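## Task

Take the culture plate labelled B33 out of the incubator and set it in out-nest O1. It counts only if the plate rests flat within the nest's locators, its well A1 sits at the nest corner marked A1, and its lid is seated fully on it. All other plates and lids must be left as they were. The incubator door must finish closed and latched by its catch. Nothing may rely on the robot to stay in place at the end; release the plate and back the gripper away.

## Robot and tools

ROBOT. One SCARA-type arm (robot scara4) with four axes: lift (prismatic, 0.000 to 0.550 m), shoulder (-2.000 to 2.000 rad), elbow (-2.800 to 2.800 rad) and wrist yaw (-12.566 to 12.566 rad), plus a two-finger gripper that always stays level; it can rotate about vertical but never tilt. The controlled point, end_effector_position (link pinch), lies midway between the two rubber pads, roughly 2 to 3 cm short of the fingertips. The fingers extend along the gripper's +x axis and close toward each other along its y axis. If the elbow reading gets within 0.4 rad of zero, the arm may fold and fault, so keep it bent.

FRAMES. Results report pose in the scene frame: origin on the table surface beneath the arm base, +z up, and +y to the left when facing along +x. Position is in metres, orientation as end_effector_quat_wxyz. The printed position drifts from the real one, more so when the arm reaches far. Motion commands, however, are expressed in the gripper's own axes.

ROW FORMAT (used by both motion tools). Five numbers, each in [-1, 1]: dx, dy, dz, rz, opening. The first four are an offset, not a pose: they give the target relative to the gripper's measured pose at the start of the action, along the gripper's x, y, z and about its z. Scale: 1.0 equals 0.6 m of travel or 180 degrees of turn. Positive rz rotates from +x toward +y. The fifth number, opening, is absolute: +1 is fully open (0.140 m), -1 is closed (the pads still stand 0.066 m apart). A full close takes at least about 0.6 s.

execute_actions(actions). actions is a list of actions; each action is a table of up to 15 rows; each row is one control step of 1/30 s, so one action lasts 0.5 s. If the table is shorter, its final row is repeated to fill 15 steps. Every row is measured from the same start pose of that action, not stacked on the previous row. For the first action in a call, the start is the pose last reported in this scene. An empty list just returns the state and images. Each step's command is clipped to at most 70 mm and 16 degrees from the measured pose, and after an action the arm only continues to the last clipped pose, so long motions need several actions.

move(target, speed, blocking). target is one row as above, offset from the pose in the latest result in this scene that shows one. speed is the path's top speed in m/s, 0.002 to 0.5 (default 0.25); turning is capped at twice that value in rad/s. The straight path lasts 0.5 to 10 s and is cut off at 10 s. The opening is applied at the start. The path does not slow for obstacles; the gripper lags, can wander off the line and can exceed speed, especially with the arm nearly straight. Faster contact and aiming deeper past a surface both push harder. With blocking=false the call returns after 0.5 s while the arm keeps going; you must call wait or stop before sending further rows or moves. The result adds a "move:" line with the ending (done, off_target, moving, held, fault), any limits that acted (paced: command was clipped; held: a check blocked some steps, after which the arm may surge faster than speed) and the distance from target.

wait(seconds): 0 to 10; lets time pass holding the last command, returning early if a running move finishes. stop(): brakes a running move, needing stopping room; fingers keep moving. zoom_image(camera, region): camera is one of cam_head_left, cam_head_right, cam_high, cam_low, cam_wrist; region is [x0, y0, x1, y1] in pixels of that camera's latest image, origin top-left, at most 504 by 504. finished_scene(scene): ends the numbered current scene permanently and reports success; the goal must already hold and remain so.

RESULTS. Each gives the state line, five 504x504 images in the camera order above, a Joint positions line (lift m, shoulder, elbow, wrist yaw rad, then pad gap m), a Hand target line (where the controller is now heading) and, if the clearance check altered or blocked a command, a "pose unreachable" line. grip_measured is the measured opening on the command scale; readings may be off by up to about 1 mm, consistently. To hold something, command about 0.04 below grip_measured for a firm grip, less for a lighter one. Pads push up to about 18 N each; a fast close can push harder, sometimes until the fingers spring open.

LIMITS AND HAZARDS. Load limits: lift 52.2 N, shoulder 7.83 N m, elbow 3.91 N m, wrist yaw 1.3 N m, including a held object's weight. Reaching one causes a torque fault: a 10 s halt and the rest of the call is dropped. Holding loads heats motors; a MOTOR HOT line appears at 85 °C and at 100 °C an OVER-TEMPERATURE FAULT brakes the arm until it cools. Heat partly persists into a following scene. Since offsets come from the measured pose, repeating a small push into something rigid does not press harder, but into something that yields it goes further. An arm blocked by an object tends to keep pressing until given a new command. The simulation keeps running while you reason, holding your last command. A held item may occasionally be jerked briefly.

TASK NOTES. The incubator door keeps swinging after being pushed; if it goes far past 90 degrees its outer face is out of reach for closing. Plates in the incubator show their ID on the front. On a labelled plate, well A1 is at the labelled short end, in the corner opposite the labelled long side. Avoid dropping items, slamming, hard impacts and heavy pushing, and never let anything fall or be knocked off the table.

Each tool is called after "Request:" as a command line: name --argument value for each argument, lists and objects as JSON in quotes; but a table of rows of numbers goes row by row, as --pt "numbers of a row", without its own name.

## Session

Request:
execute_actions --actions '[]'

Scene clock: 0.00 s.
end_effector_position=(+0.4545, +0.0193, +0.1440) grip_measured=+1.00 end_effector_quat_wxyz=(+0.972, -0.000, -0.000, +0.236)
Joint positions: [ 0.139 -1.308 -0.613 -3.886  0.14 ]
Motor temperatures (°C, as the motors report them): [28 21 22 23]
Hand target: +0.454, +0.019, +0.144; +0.972, -0.000, -0.000, +0.236

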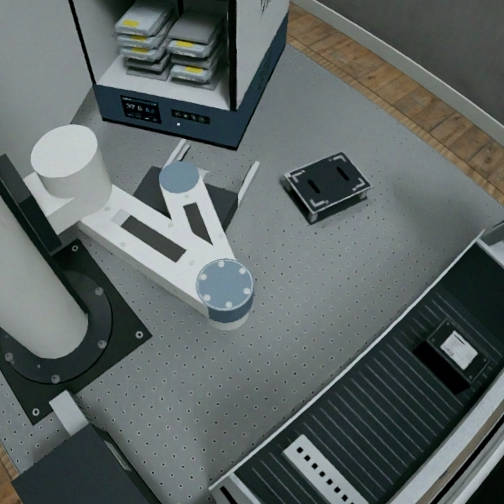

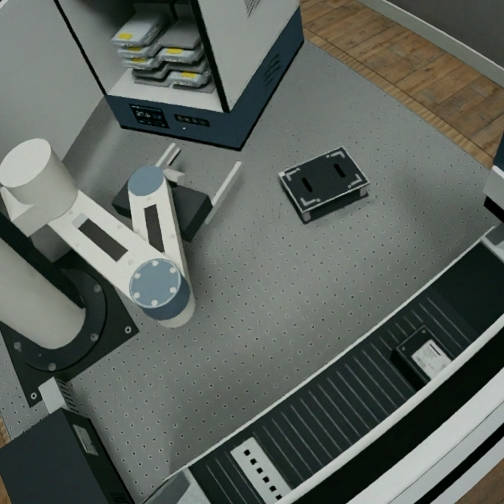

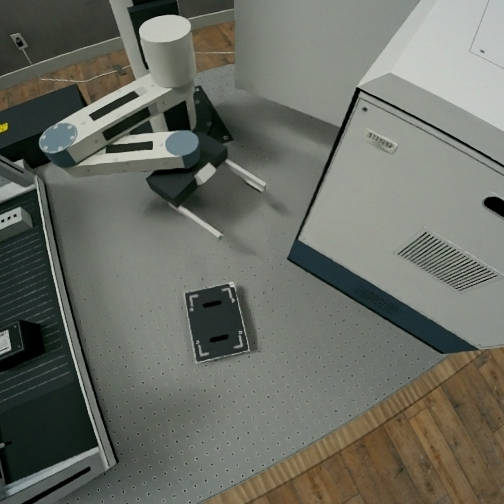

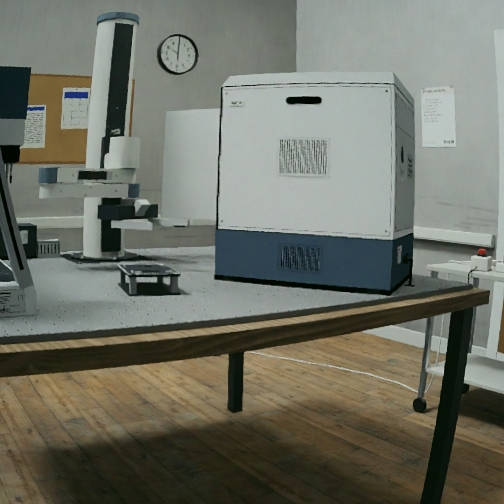

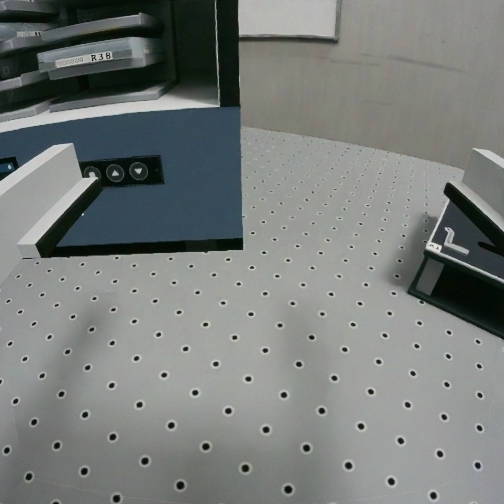

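Request:
move --target '[0.117,0.278,0.15,0.015,1]' --speed 0.3

Request:
zoom_image --camera "cam_wrist" --region '[60, 0, 460, 300]'

Request:
zoom_image --camera "cam_high" --region '[160, 260, 280, 380]'

Scene clock: 3.30 s.
end_effector_position=(+0.4402, +0.1999, +0.2340) grip_measured=+1.00 end_effector_quat_wxyz=(+0.966, -0.000, -0.000, +0.259)
Joint positions: [ 0.229 -0.269 -0.749 -4.741  0.14 ]
Motor temperatures (°C, as the motors report them): [29 21 22 23]
Hand target: +0.440, +0.200, +0.234; +0.966, -0.000, -0.000, +0.259
Off the commanded pose: 0.000 m, 0 deg.
move: done

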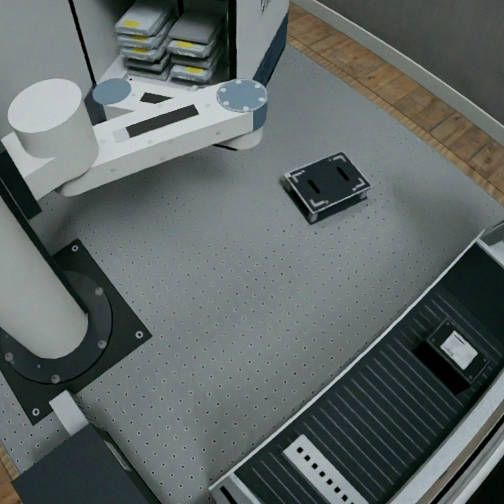

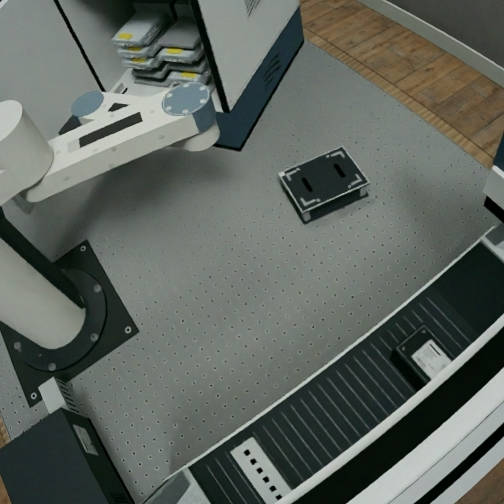

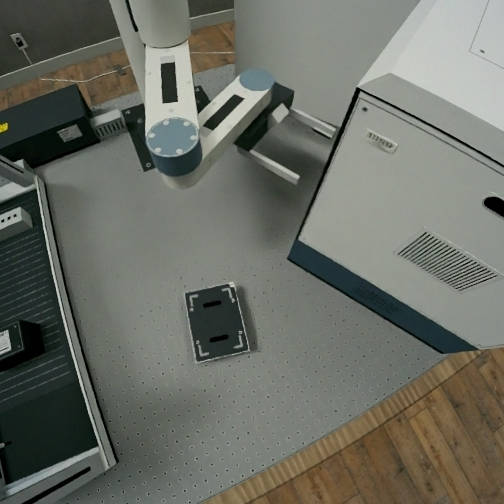

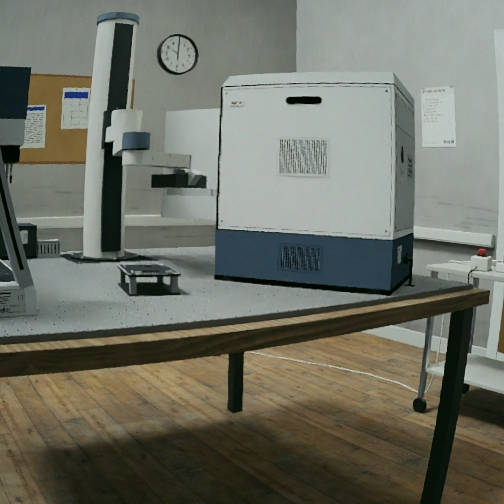

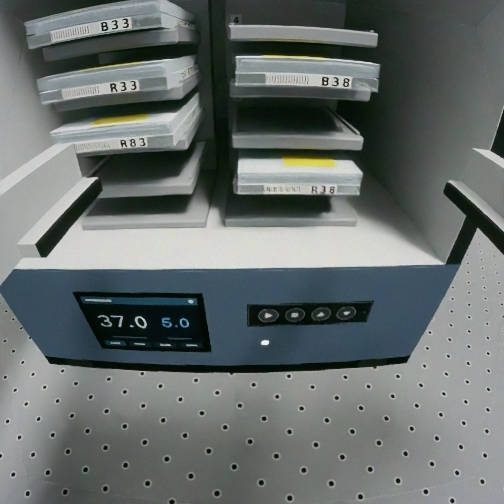

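Region (60, 0, 460, 300) of cam_wrist's 504x504 image, scaled by 1.260, with more detail than that image has; it fills the top 378 rows of this view, and the rest is white.

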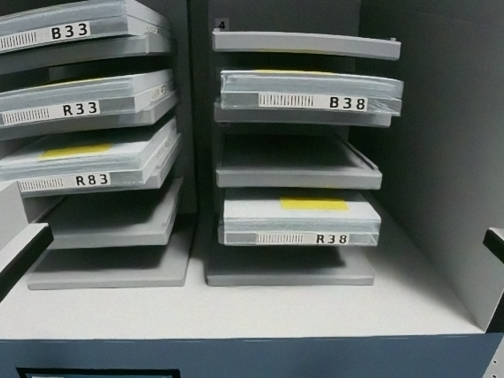

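Region (160, 260, 280, 380) of cam_high's 504x504 image, scaled by 4.200, with more detail than that image has.

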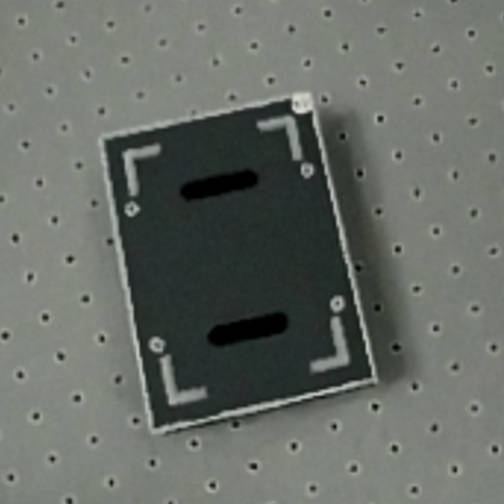

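Request:
move --target '[0.09,0.15,0.113,0,-0.1]' --speed 0.15

Scene clock: 8.50 s.
end_effector_position=(+0.4419, +0.3049, +0.3019) grip_measured=-0.10 end_effector_quat_wxyz=(+0.966, -0.000, -0.000, +0.259)
Joint positions: [ 0.297  0.124 -1.111 -4.772  0.099]
Motor temperatures (°C, as the motors report them): [28 21 22 23]
Hand target: +0.442, +0.305, +0.302; +0.966, -0.000, -0.000, +0.259
Off the commanded pose: 0.000 m, 0 deg.
move: done

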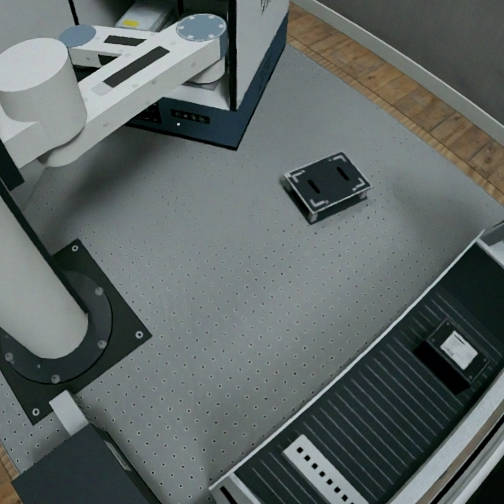

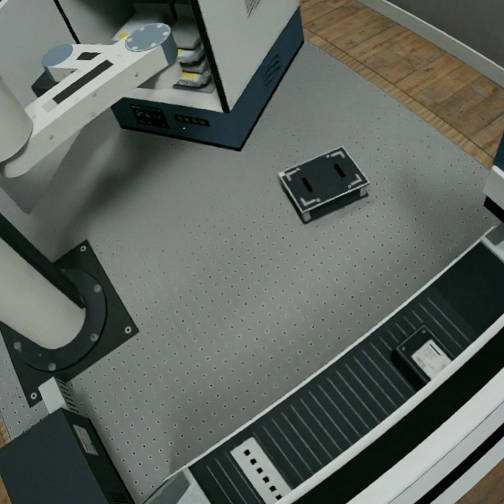

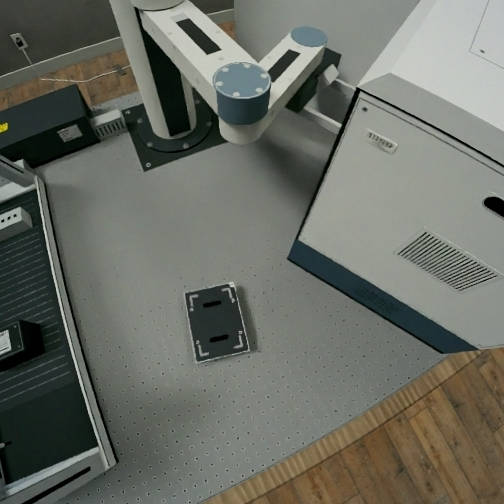

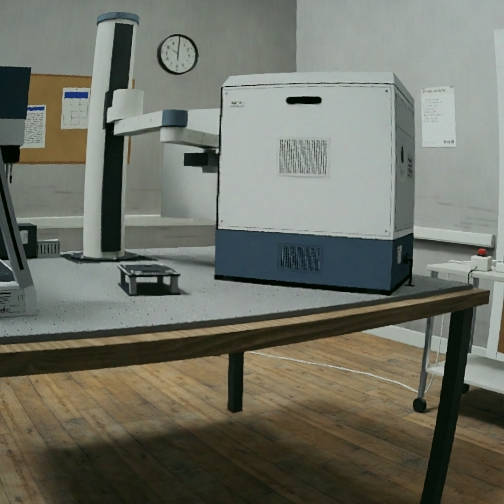

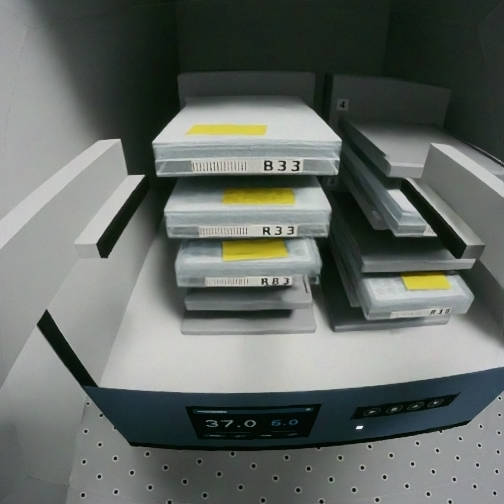

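Request:
move --target '[0.025,0.019,-0.002,0,-0.1]' --speed 0.06

Request:
move --target '[0.055,0,0,0,-0.1]' --speed 0.08

Request:
zoom_image --camera "cam_wrist" --region '[60, 80, 504, 300]'

Scene clock: 15.53 s.
end_effector_position=(+0.4492, +0.3222, +0.3007) grip_measured=-0.10 end_effector_quat_wxyz=(+0.966, -0.000, -0.000, +0.259)
Joint positions: [ 0.296  0.166 -1.198 -4.728  0.099]
Motor temperatures (°C, as the motors report them): [28 21 22 23]
Hand target: +0.449, +0.322, +0.301; +0.966, -0.000, -0.000, +0.259
Off the commanded pose: 0.000 m, 0 deg.
move: done

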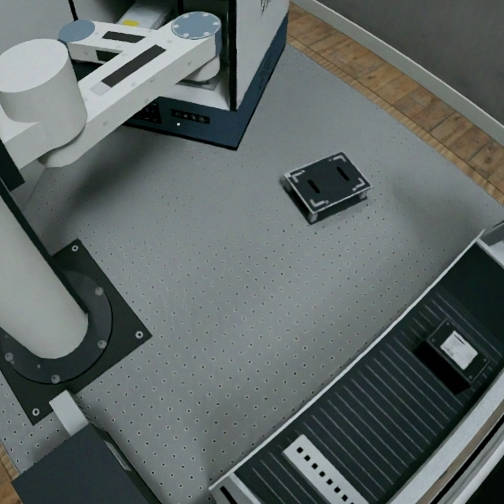

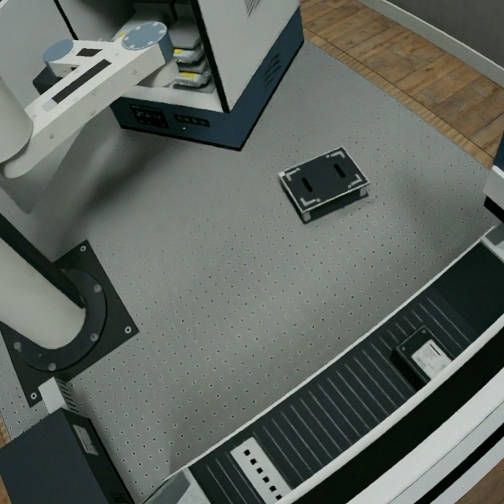

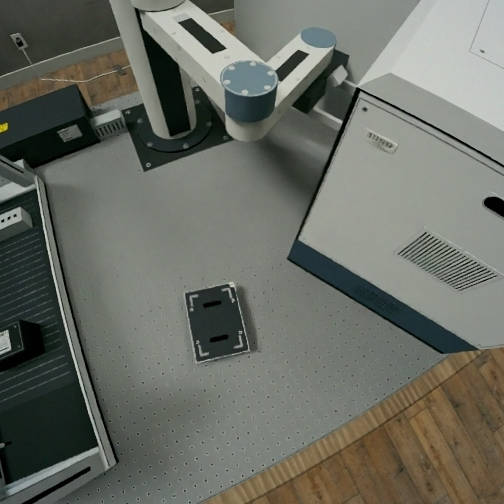

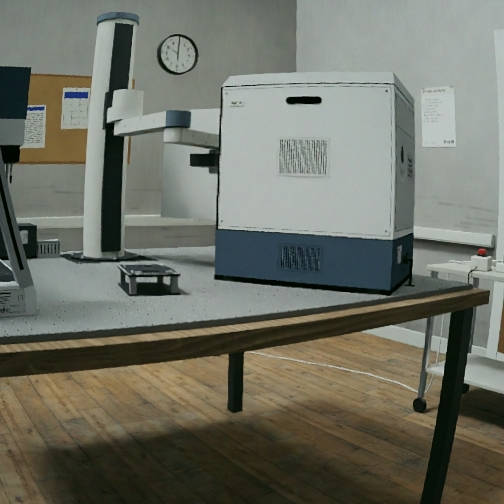

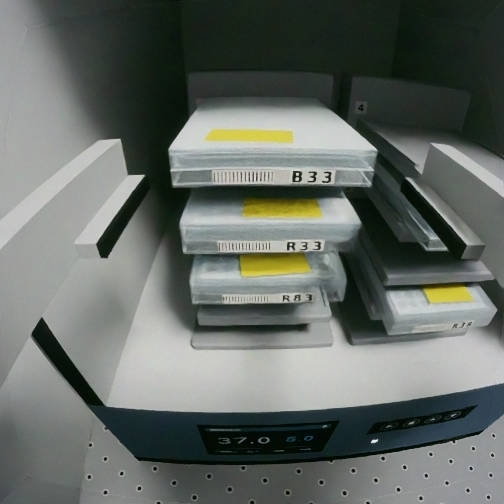

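Scene clock: 16.27 s.
end_effector_position=(+0.4780, +0.3386, +0.3007) grip_measured=-0.10 end_effector_quat_wxyz=(+0.966, -0.000, -0.000, +0.258)
Joint positions: [ 0.296  0.172 -1.34  -4.593  0.099]
Motor temperatures (°C, as the motors report them): [28 21 22 23]
Hand target: +0.478, +0.339, +0.301; +0.966, -0.000, -0.000, +0.259
Off the commanded pose: 0.000 m, 0 deg.
move: done

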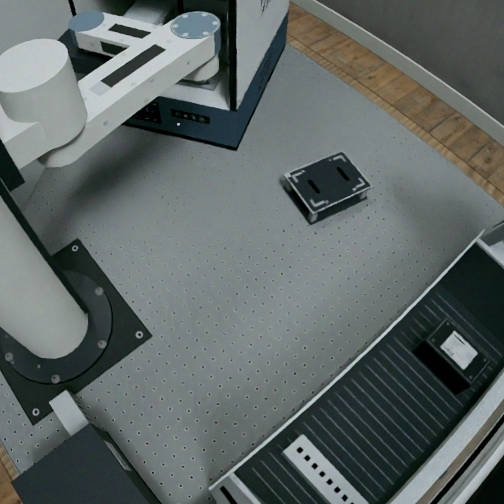

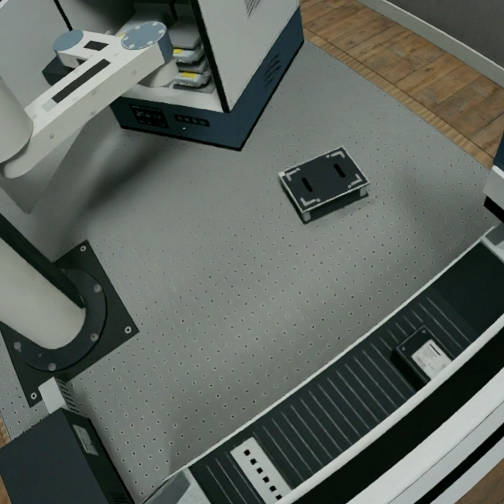

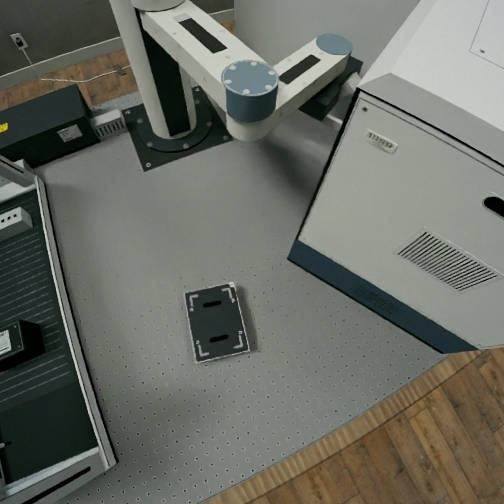

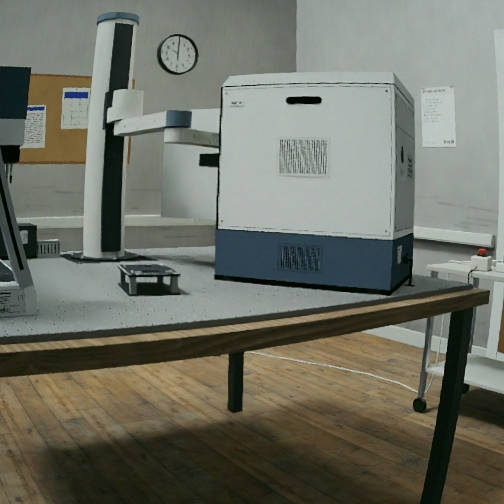

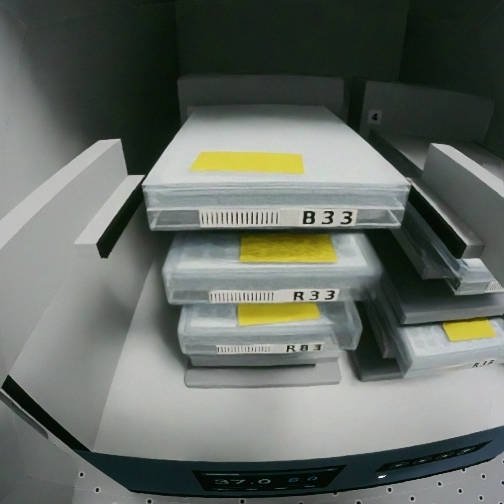

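Region (60, 80, 504, 300) of cam_wrist's 504x504 image, scaled by 1.135, with more detail than that image has; it fills the top 250 rows of this view, and the rest is white.

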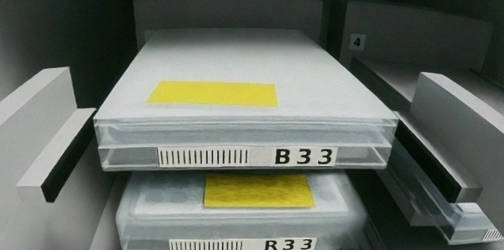

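Request:
move --target '[0.096,0.0035,-0.0008,0.002,-0.1]' --speed 0.08

Request:
execute_actions --actions '[[[0,0,0,0,-0.2],[0,0,0,0,-0.25],[0,0,0,0,-0.3],[0,0,0,0,-0.35],[0,0,0,0,-0.38],[0,0,0,0,-0.4],[0,0,0,0,-0.42],[0,0,0,0,-0.44],[0,0,0,0,-0.45],[0,0,0,0,-0.46],[0,0,0,0,-0.47],[0,0,0,0,-0.48],[0,0,0,0,-0.49],[0,0,0,0,-0.5],[0,0,0,0,-0.51]],[[0,0,0,0,-0.52]]]'

Scene clock: 20.33 s.
end_effector_position=(+0.5270, +0.3690, +0.3003) grip_measured=-0.10 end_effector_quat_wxyz=(+0.965, -0.000, -0.000, +0.261)
Joint positions: [ 0.295  0.224 -1.619 -4.36   0.099]
Motor temperatures (°C, as the motors report them): [28 21 22 23]
Hand target: +0.527, +0.369, +0.300; +0.965, -0.000, -0.000, +0.261
Off the commanded pose: 0.000 m, 0 deg.
move: done

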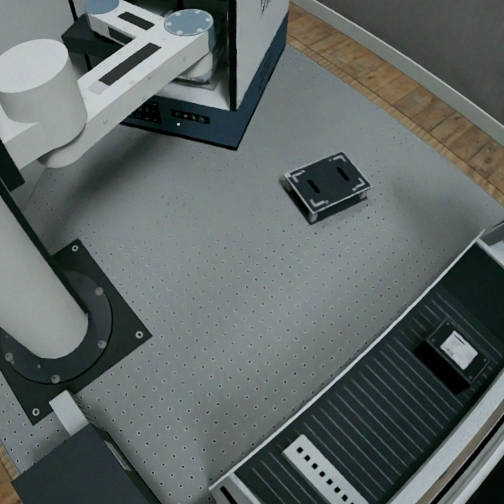

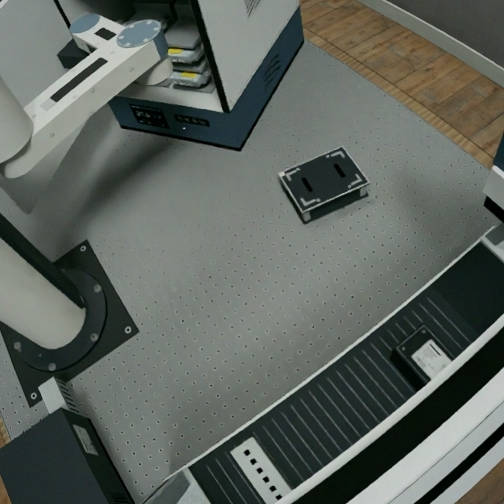

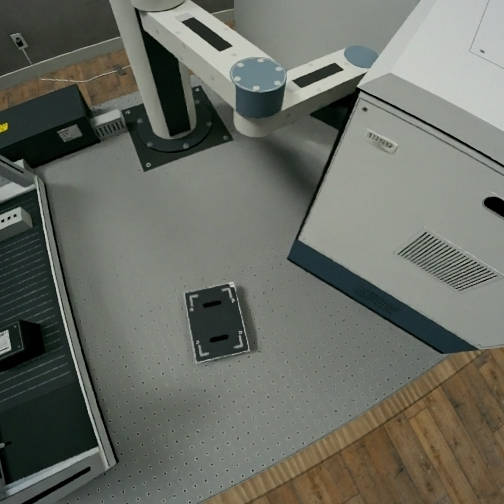

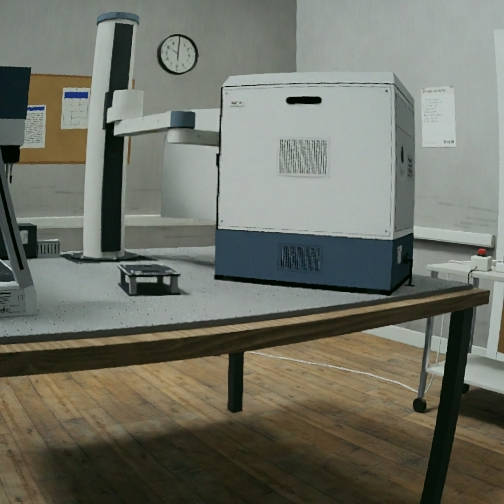

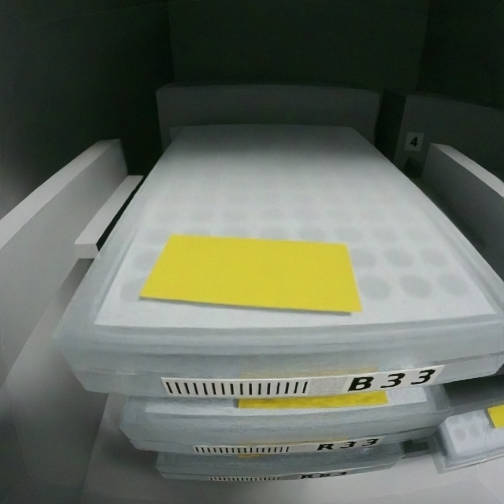

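Scene clock: 21.33 s.
end_effector_position=(+0.5270, +0.3690, +0.3003) grip_measured=-0.48 end_effector_quat_wxyz=(+0.965, -0.000, -0.000, +0.261)
Joint positions: [ 0.295  0.224 -1.619 -4.36   0.085]
Motor temperatures (°C, as the motors report them): [28 21 22 23]
Hand target: +0.527, +0.369, +0.300; +0.965, -0.000, -0.000, +0.261
Off the commanded pose: 0.000 m, 0 deg.

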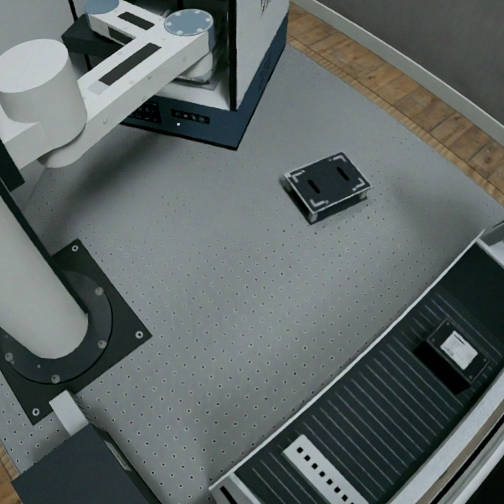

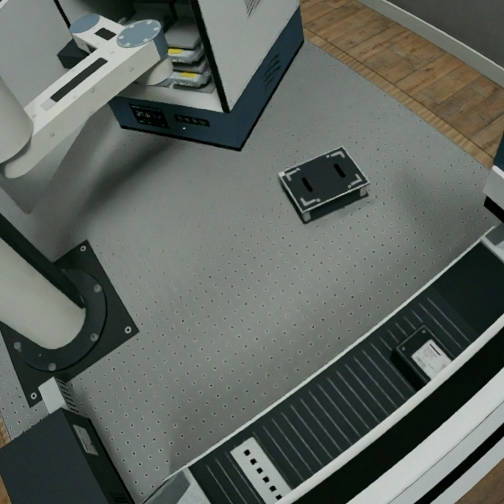

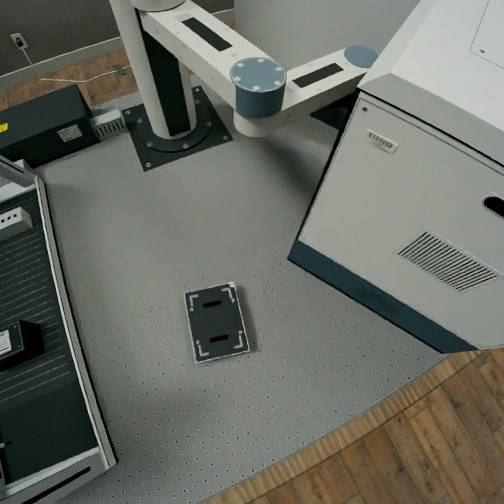

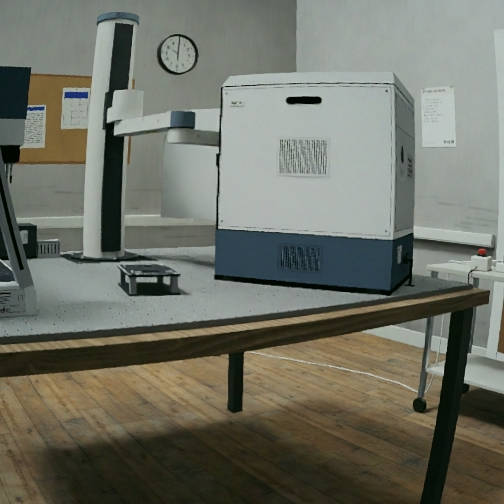

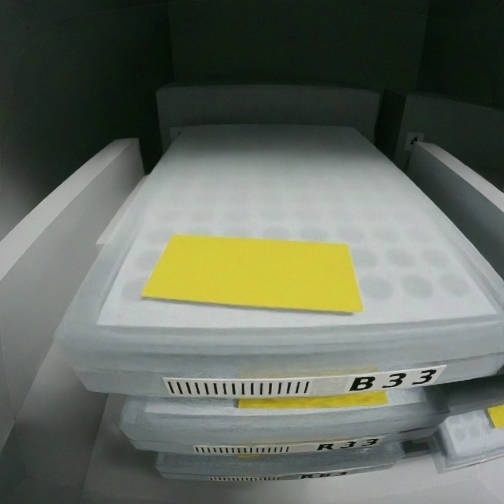

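Request:
move --target '[0,0,0.025,0,-0.525]' --speed 0.05

Request:
move --target '[-0.31,-0.2,0,0,-0.525]' --speed 0.2

Request:
move --target '[-0.036,-0.368,-0.28,-0.235,-0.525]'

Request:
move --target '[0.252,-0.103,-0.08,0,-0.525]' --speed 0.2

Request:
zoom_image --camera "cam_high" --region '[170, 270, 270, 370]'

Scene clock: 28.00 s.
end_effector_position=(+0.5270, +0.3690, +0.3153) grip_measured=-0.48 end_effector_quat_wxyz=(+0.965, -0.000, -0.000, +0.261)
Joint positions: [ 0.31   0.224 -1.619 -4.36   0.085]
Motor temperatures (°C, as the motors report them): [28 21 22 23]
Hand target: +0.527, +0.369, +0.315; +0.965, -0.000, -0.000, +0.261
Off the commanded pose: 0.000 m, 0 deg.
move: done

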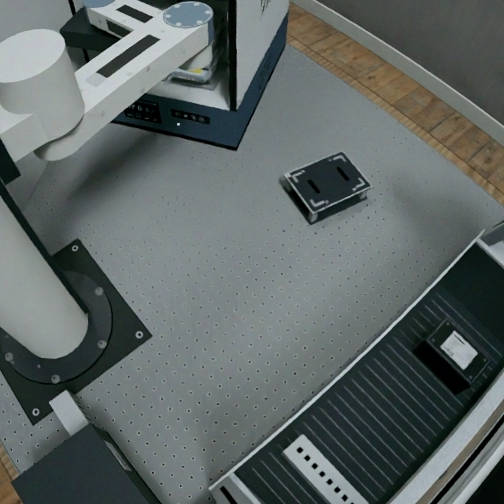

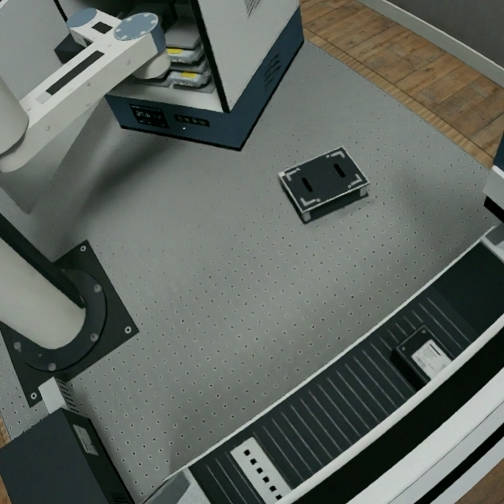

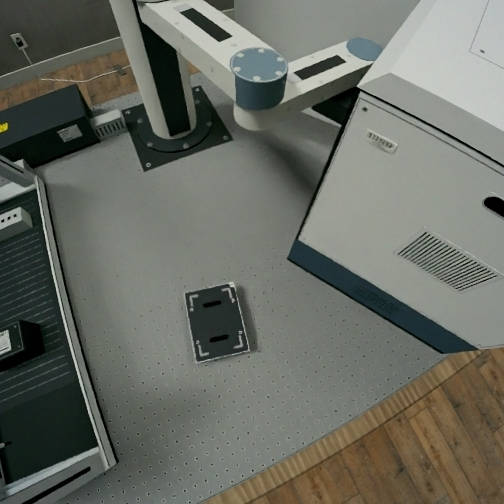

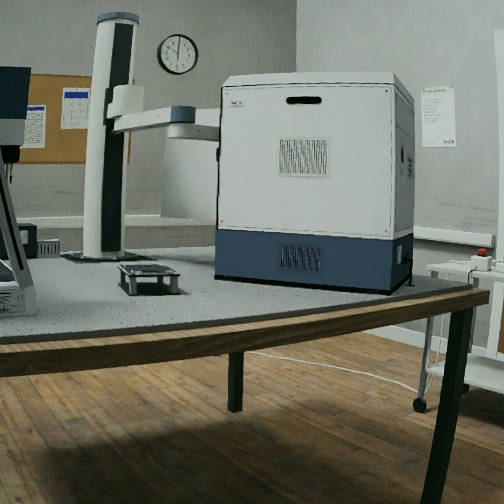

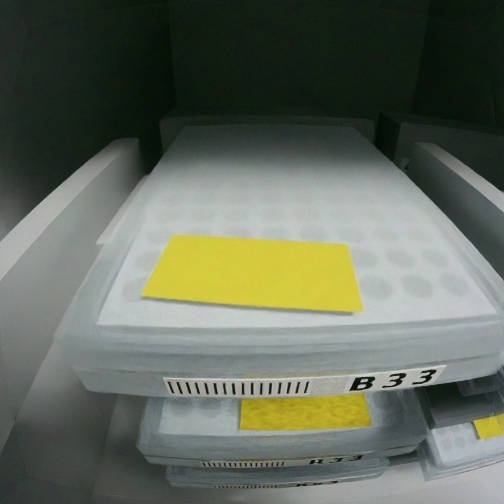

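Scene clock: 29.47 s.
end_effector_position=(+0.4269, +0.1716, +0.3152) grip_measured=-0.48 end_effector_quat_wxyz=(+0.965, -0.000, -0.000, +0.261)
Joint positions: [ 0.31  -0.367 -0.629 -4.759  0.085]
Motor temperatures (°C, as the motors report them): [28 21 22 23]
Hand target: +0.427, +0.172, +0.315; +0.965, -0.000, -0.000, +0.261
Off the commanded pose: 0.000 m, 0 deg.
move: done

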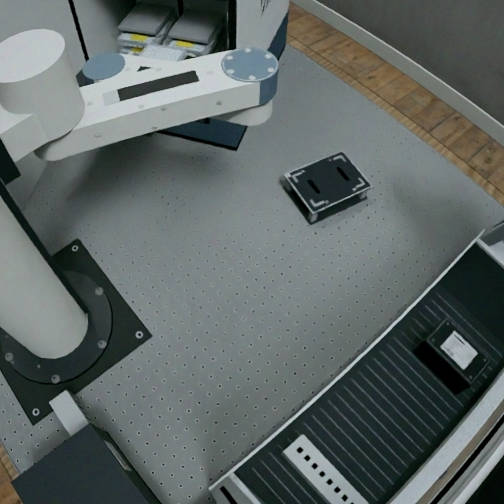

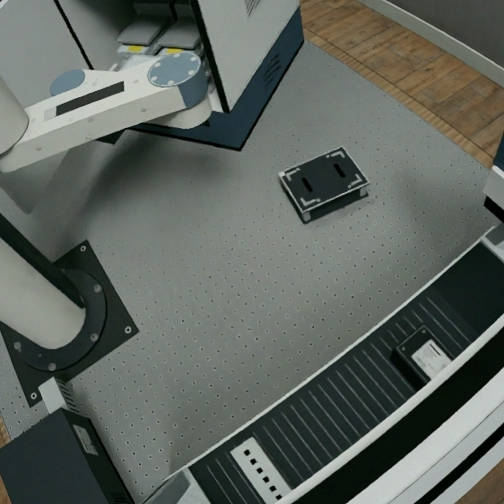

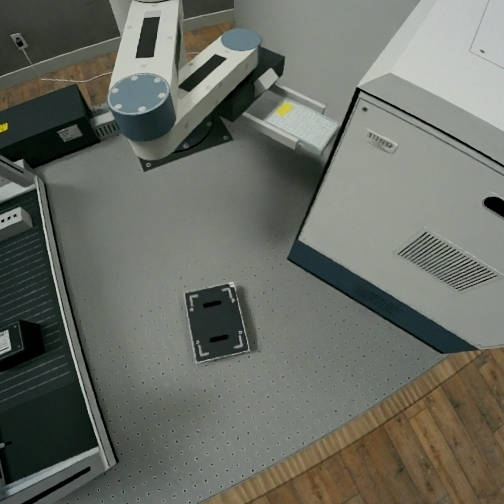

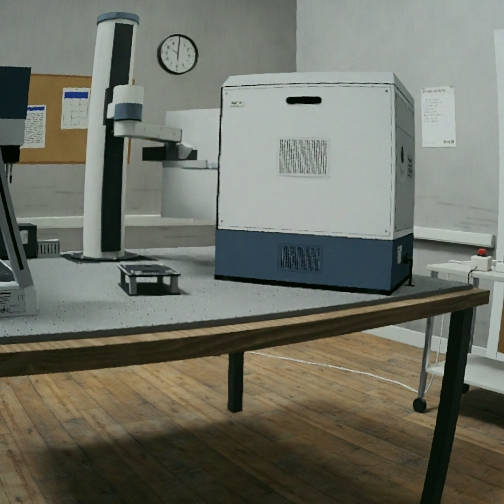

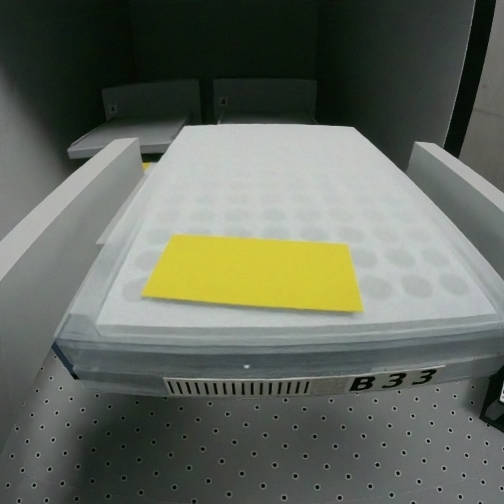

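Scene clock: 31.30 s.
end_effector_position=(+0.5196, -0.0303, +0.1472) grip_measured=-0.48 end_effector_quat_wxyz=(+0.994, -0.000, -0.000, -0.105)
Joint positions: [ 0.142 -0.994 -0.808 -4.693  0.085]
Motor temperatures (°C, as the motors report them): [28 21 22 23]
Hand target: +0.520, -0.030, +0.147; +0.994, -0.000, -0.000, -0.105
Off the commanded pose: 0.000 m, 0 deg.
move: done

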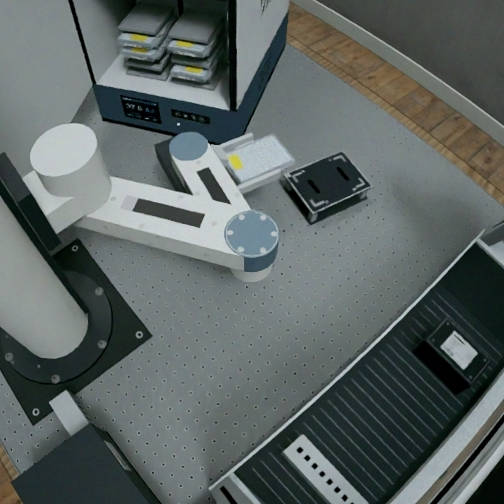

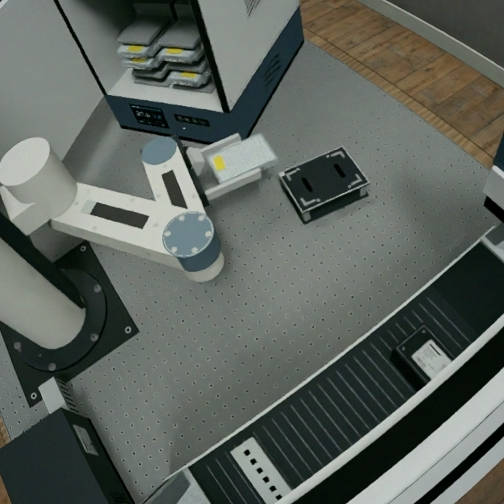

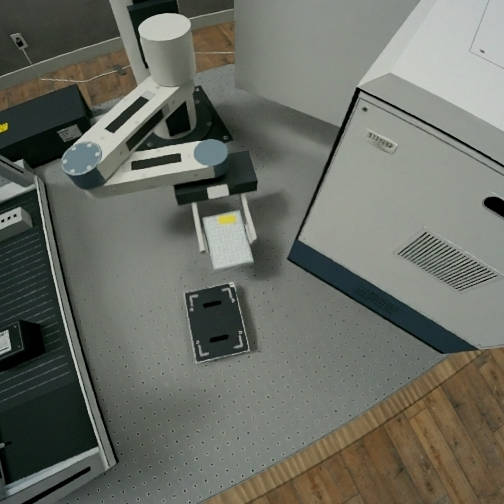

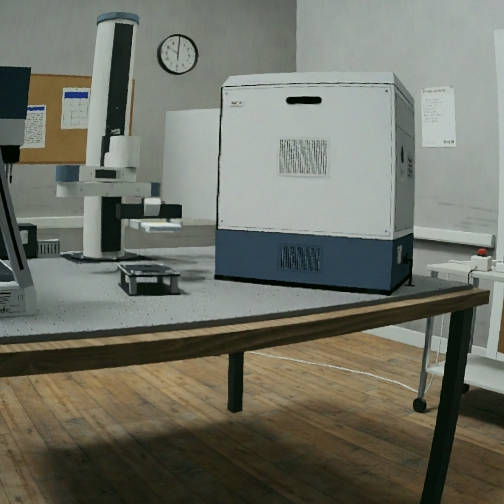

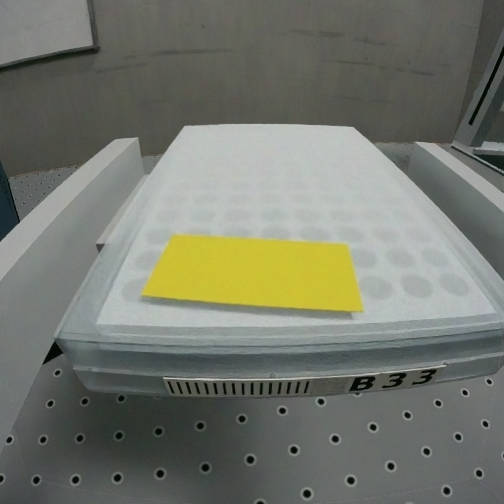

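Scene clock: 32.50 s.
end_effector_position=(+0.6544, -0.1227, +0.0991) grip_measured=-0.48 end_effector_quat_wxyz=(+0.994, -0.000, -0.000, -0.106)
Joint positions: [ 0.094 -1.006 -1.497 -3.993  0.085]
Motor temperatures (°C, as the motors report them): [28 21 22 23]
Hand target: +0.654, -0.122, +0.099; +0.994, -0.000, -0.000, -0.105
Off the commanded pose: 0.000 m, 0 deg.
move: done

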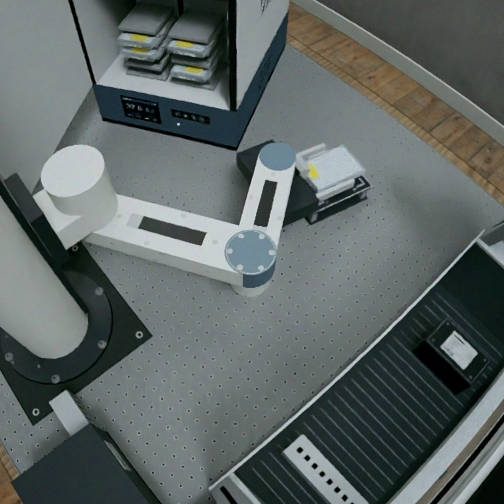

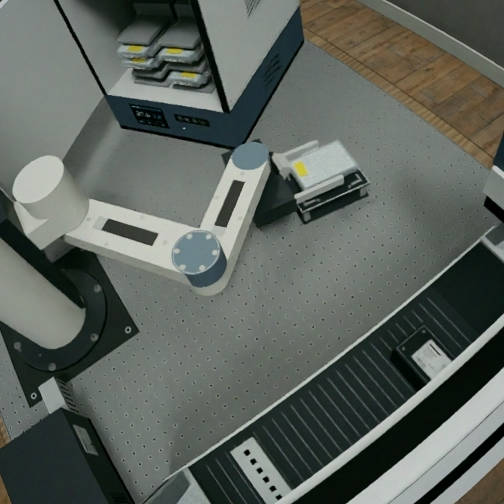

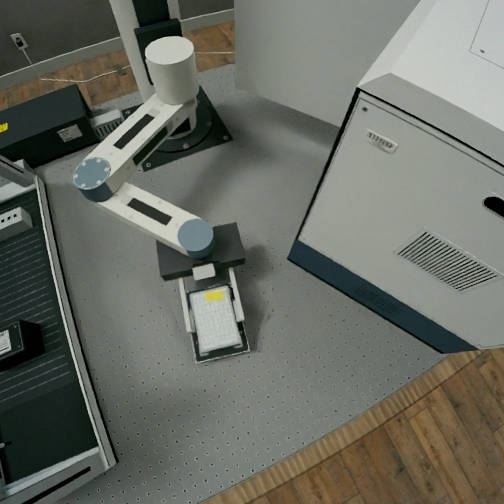

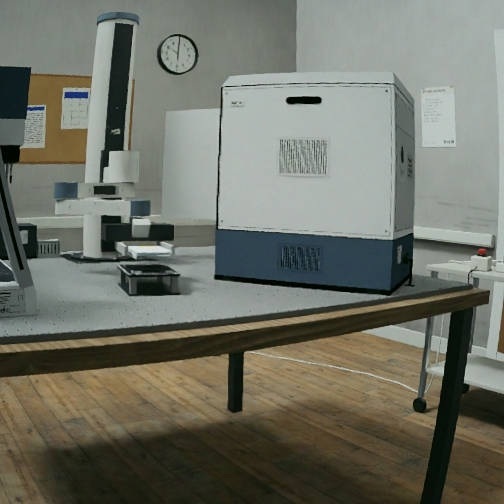

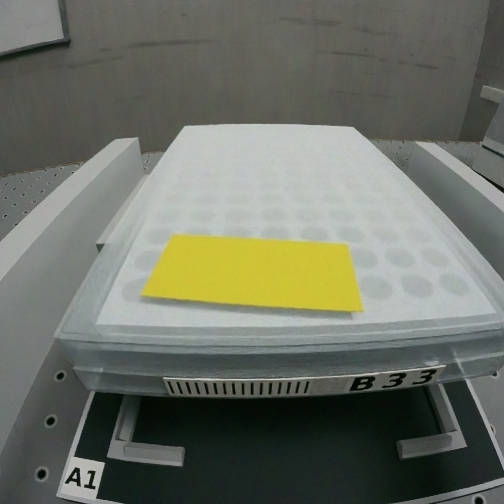

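Region (170, 270, 270, 370) of cam_high's 504x504 image, scaled by 5.040, with more detail than that image has.

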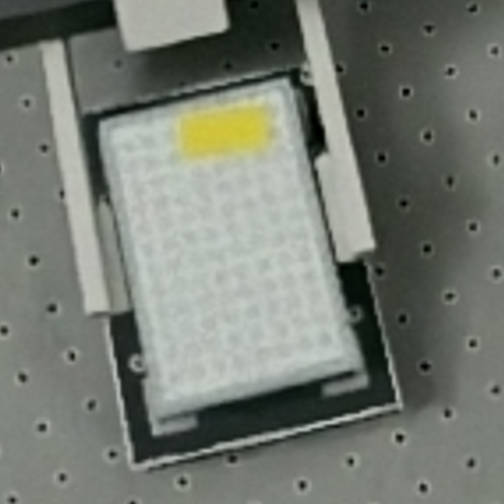

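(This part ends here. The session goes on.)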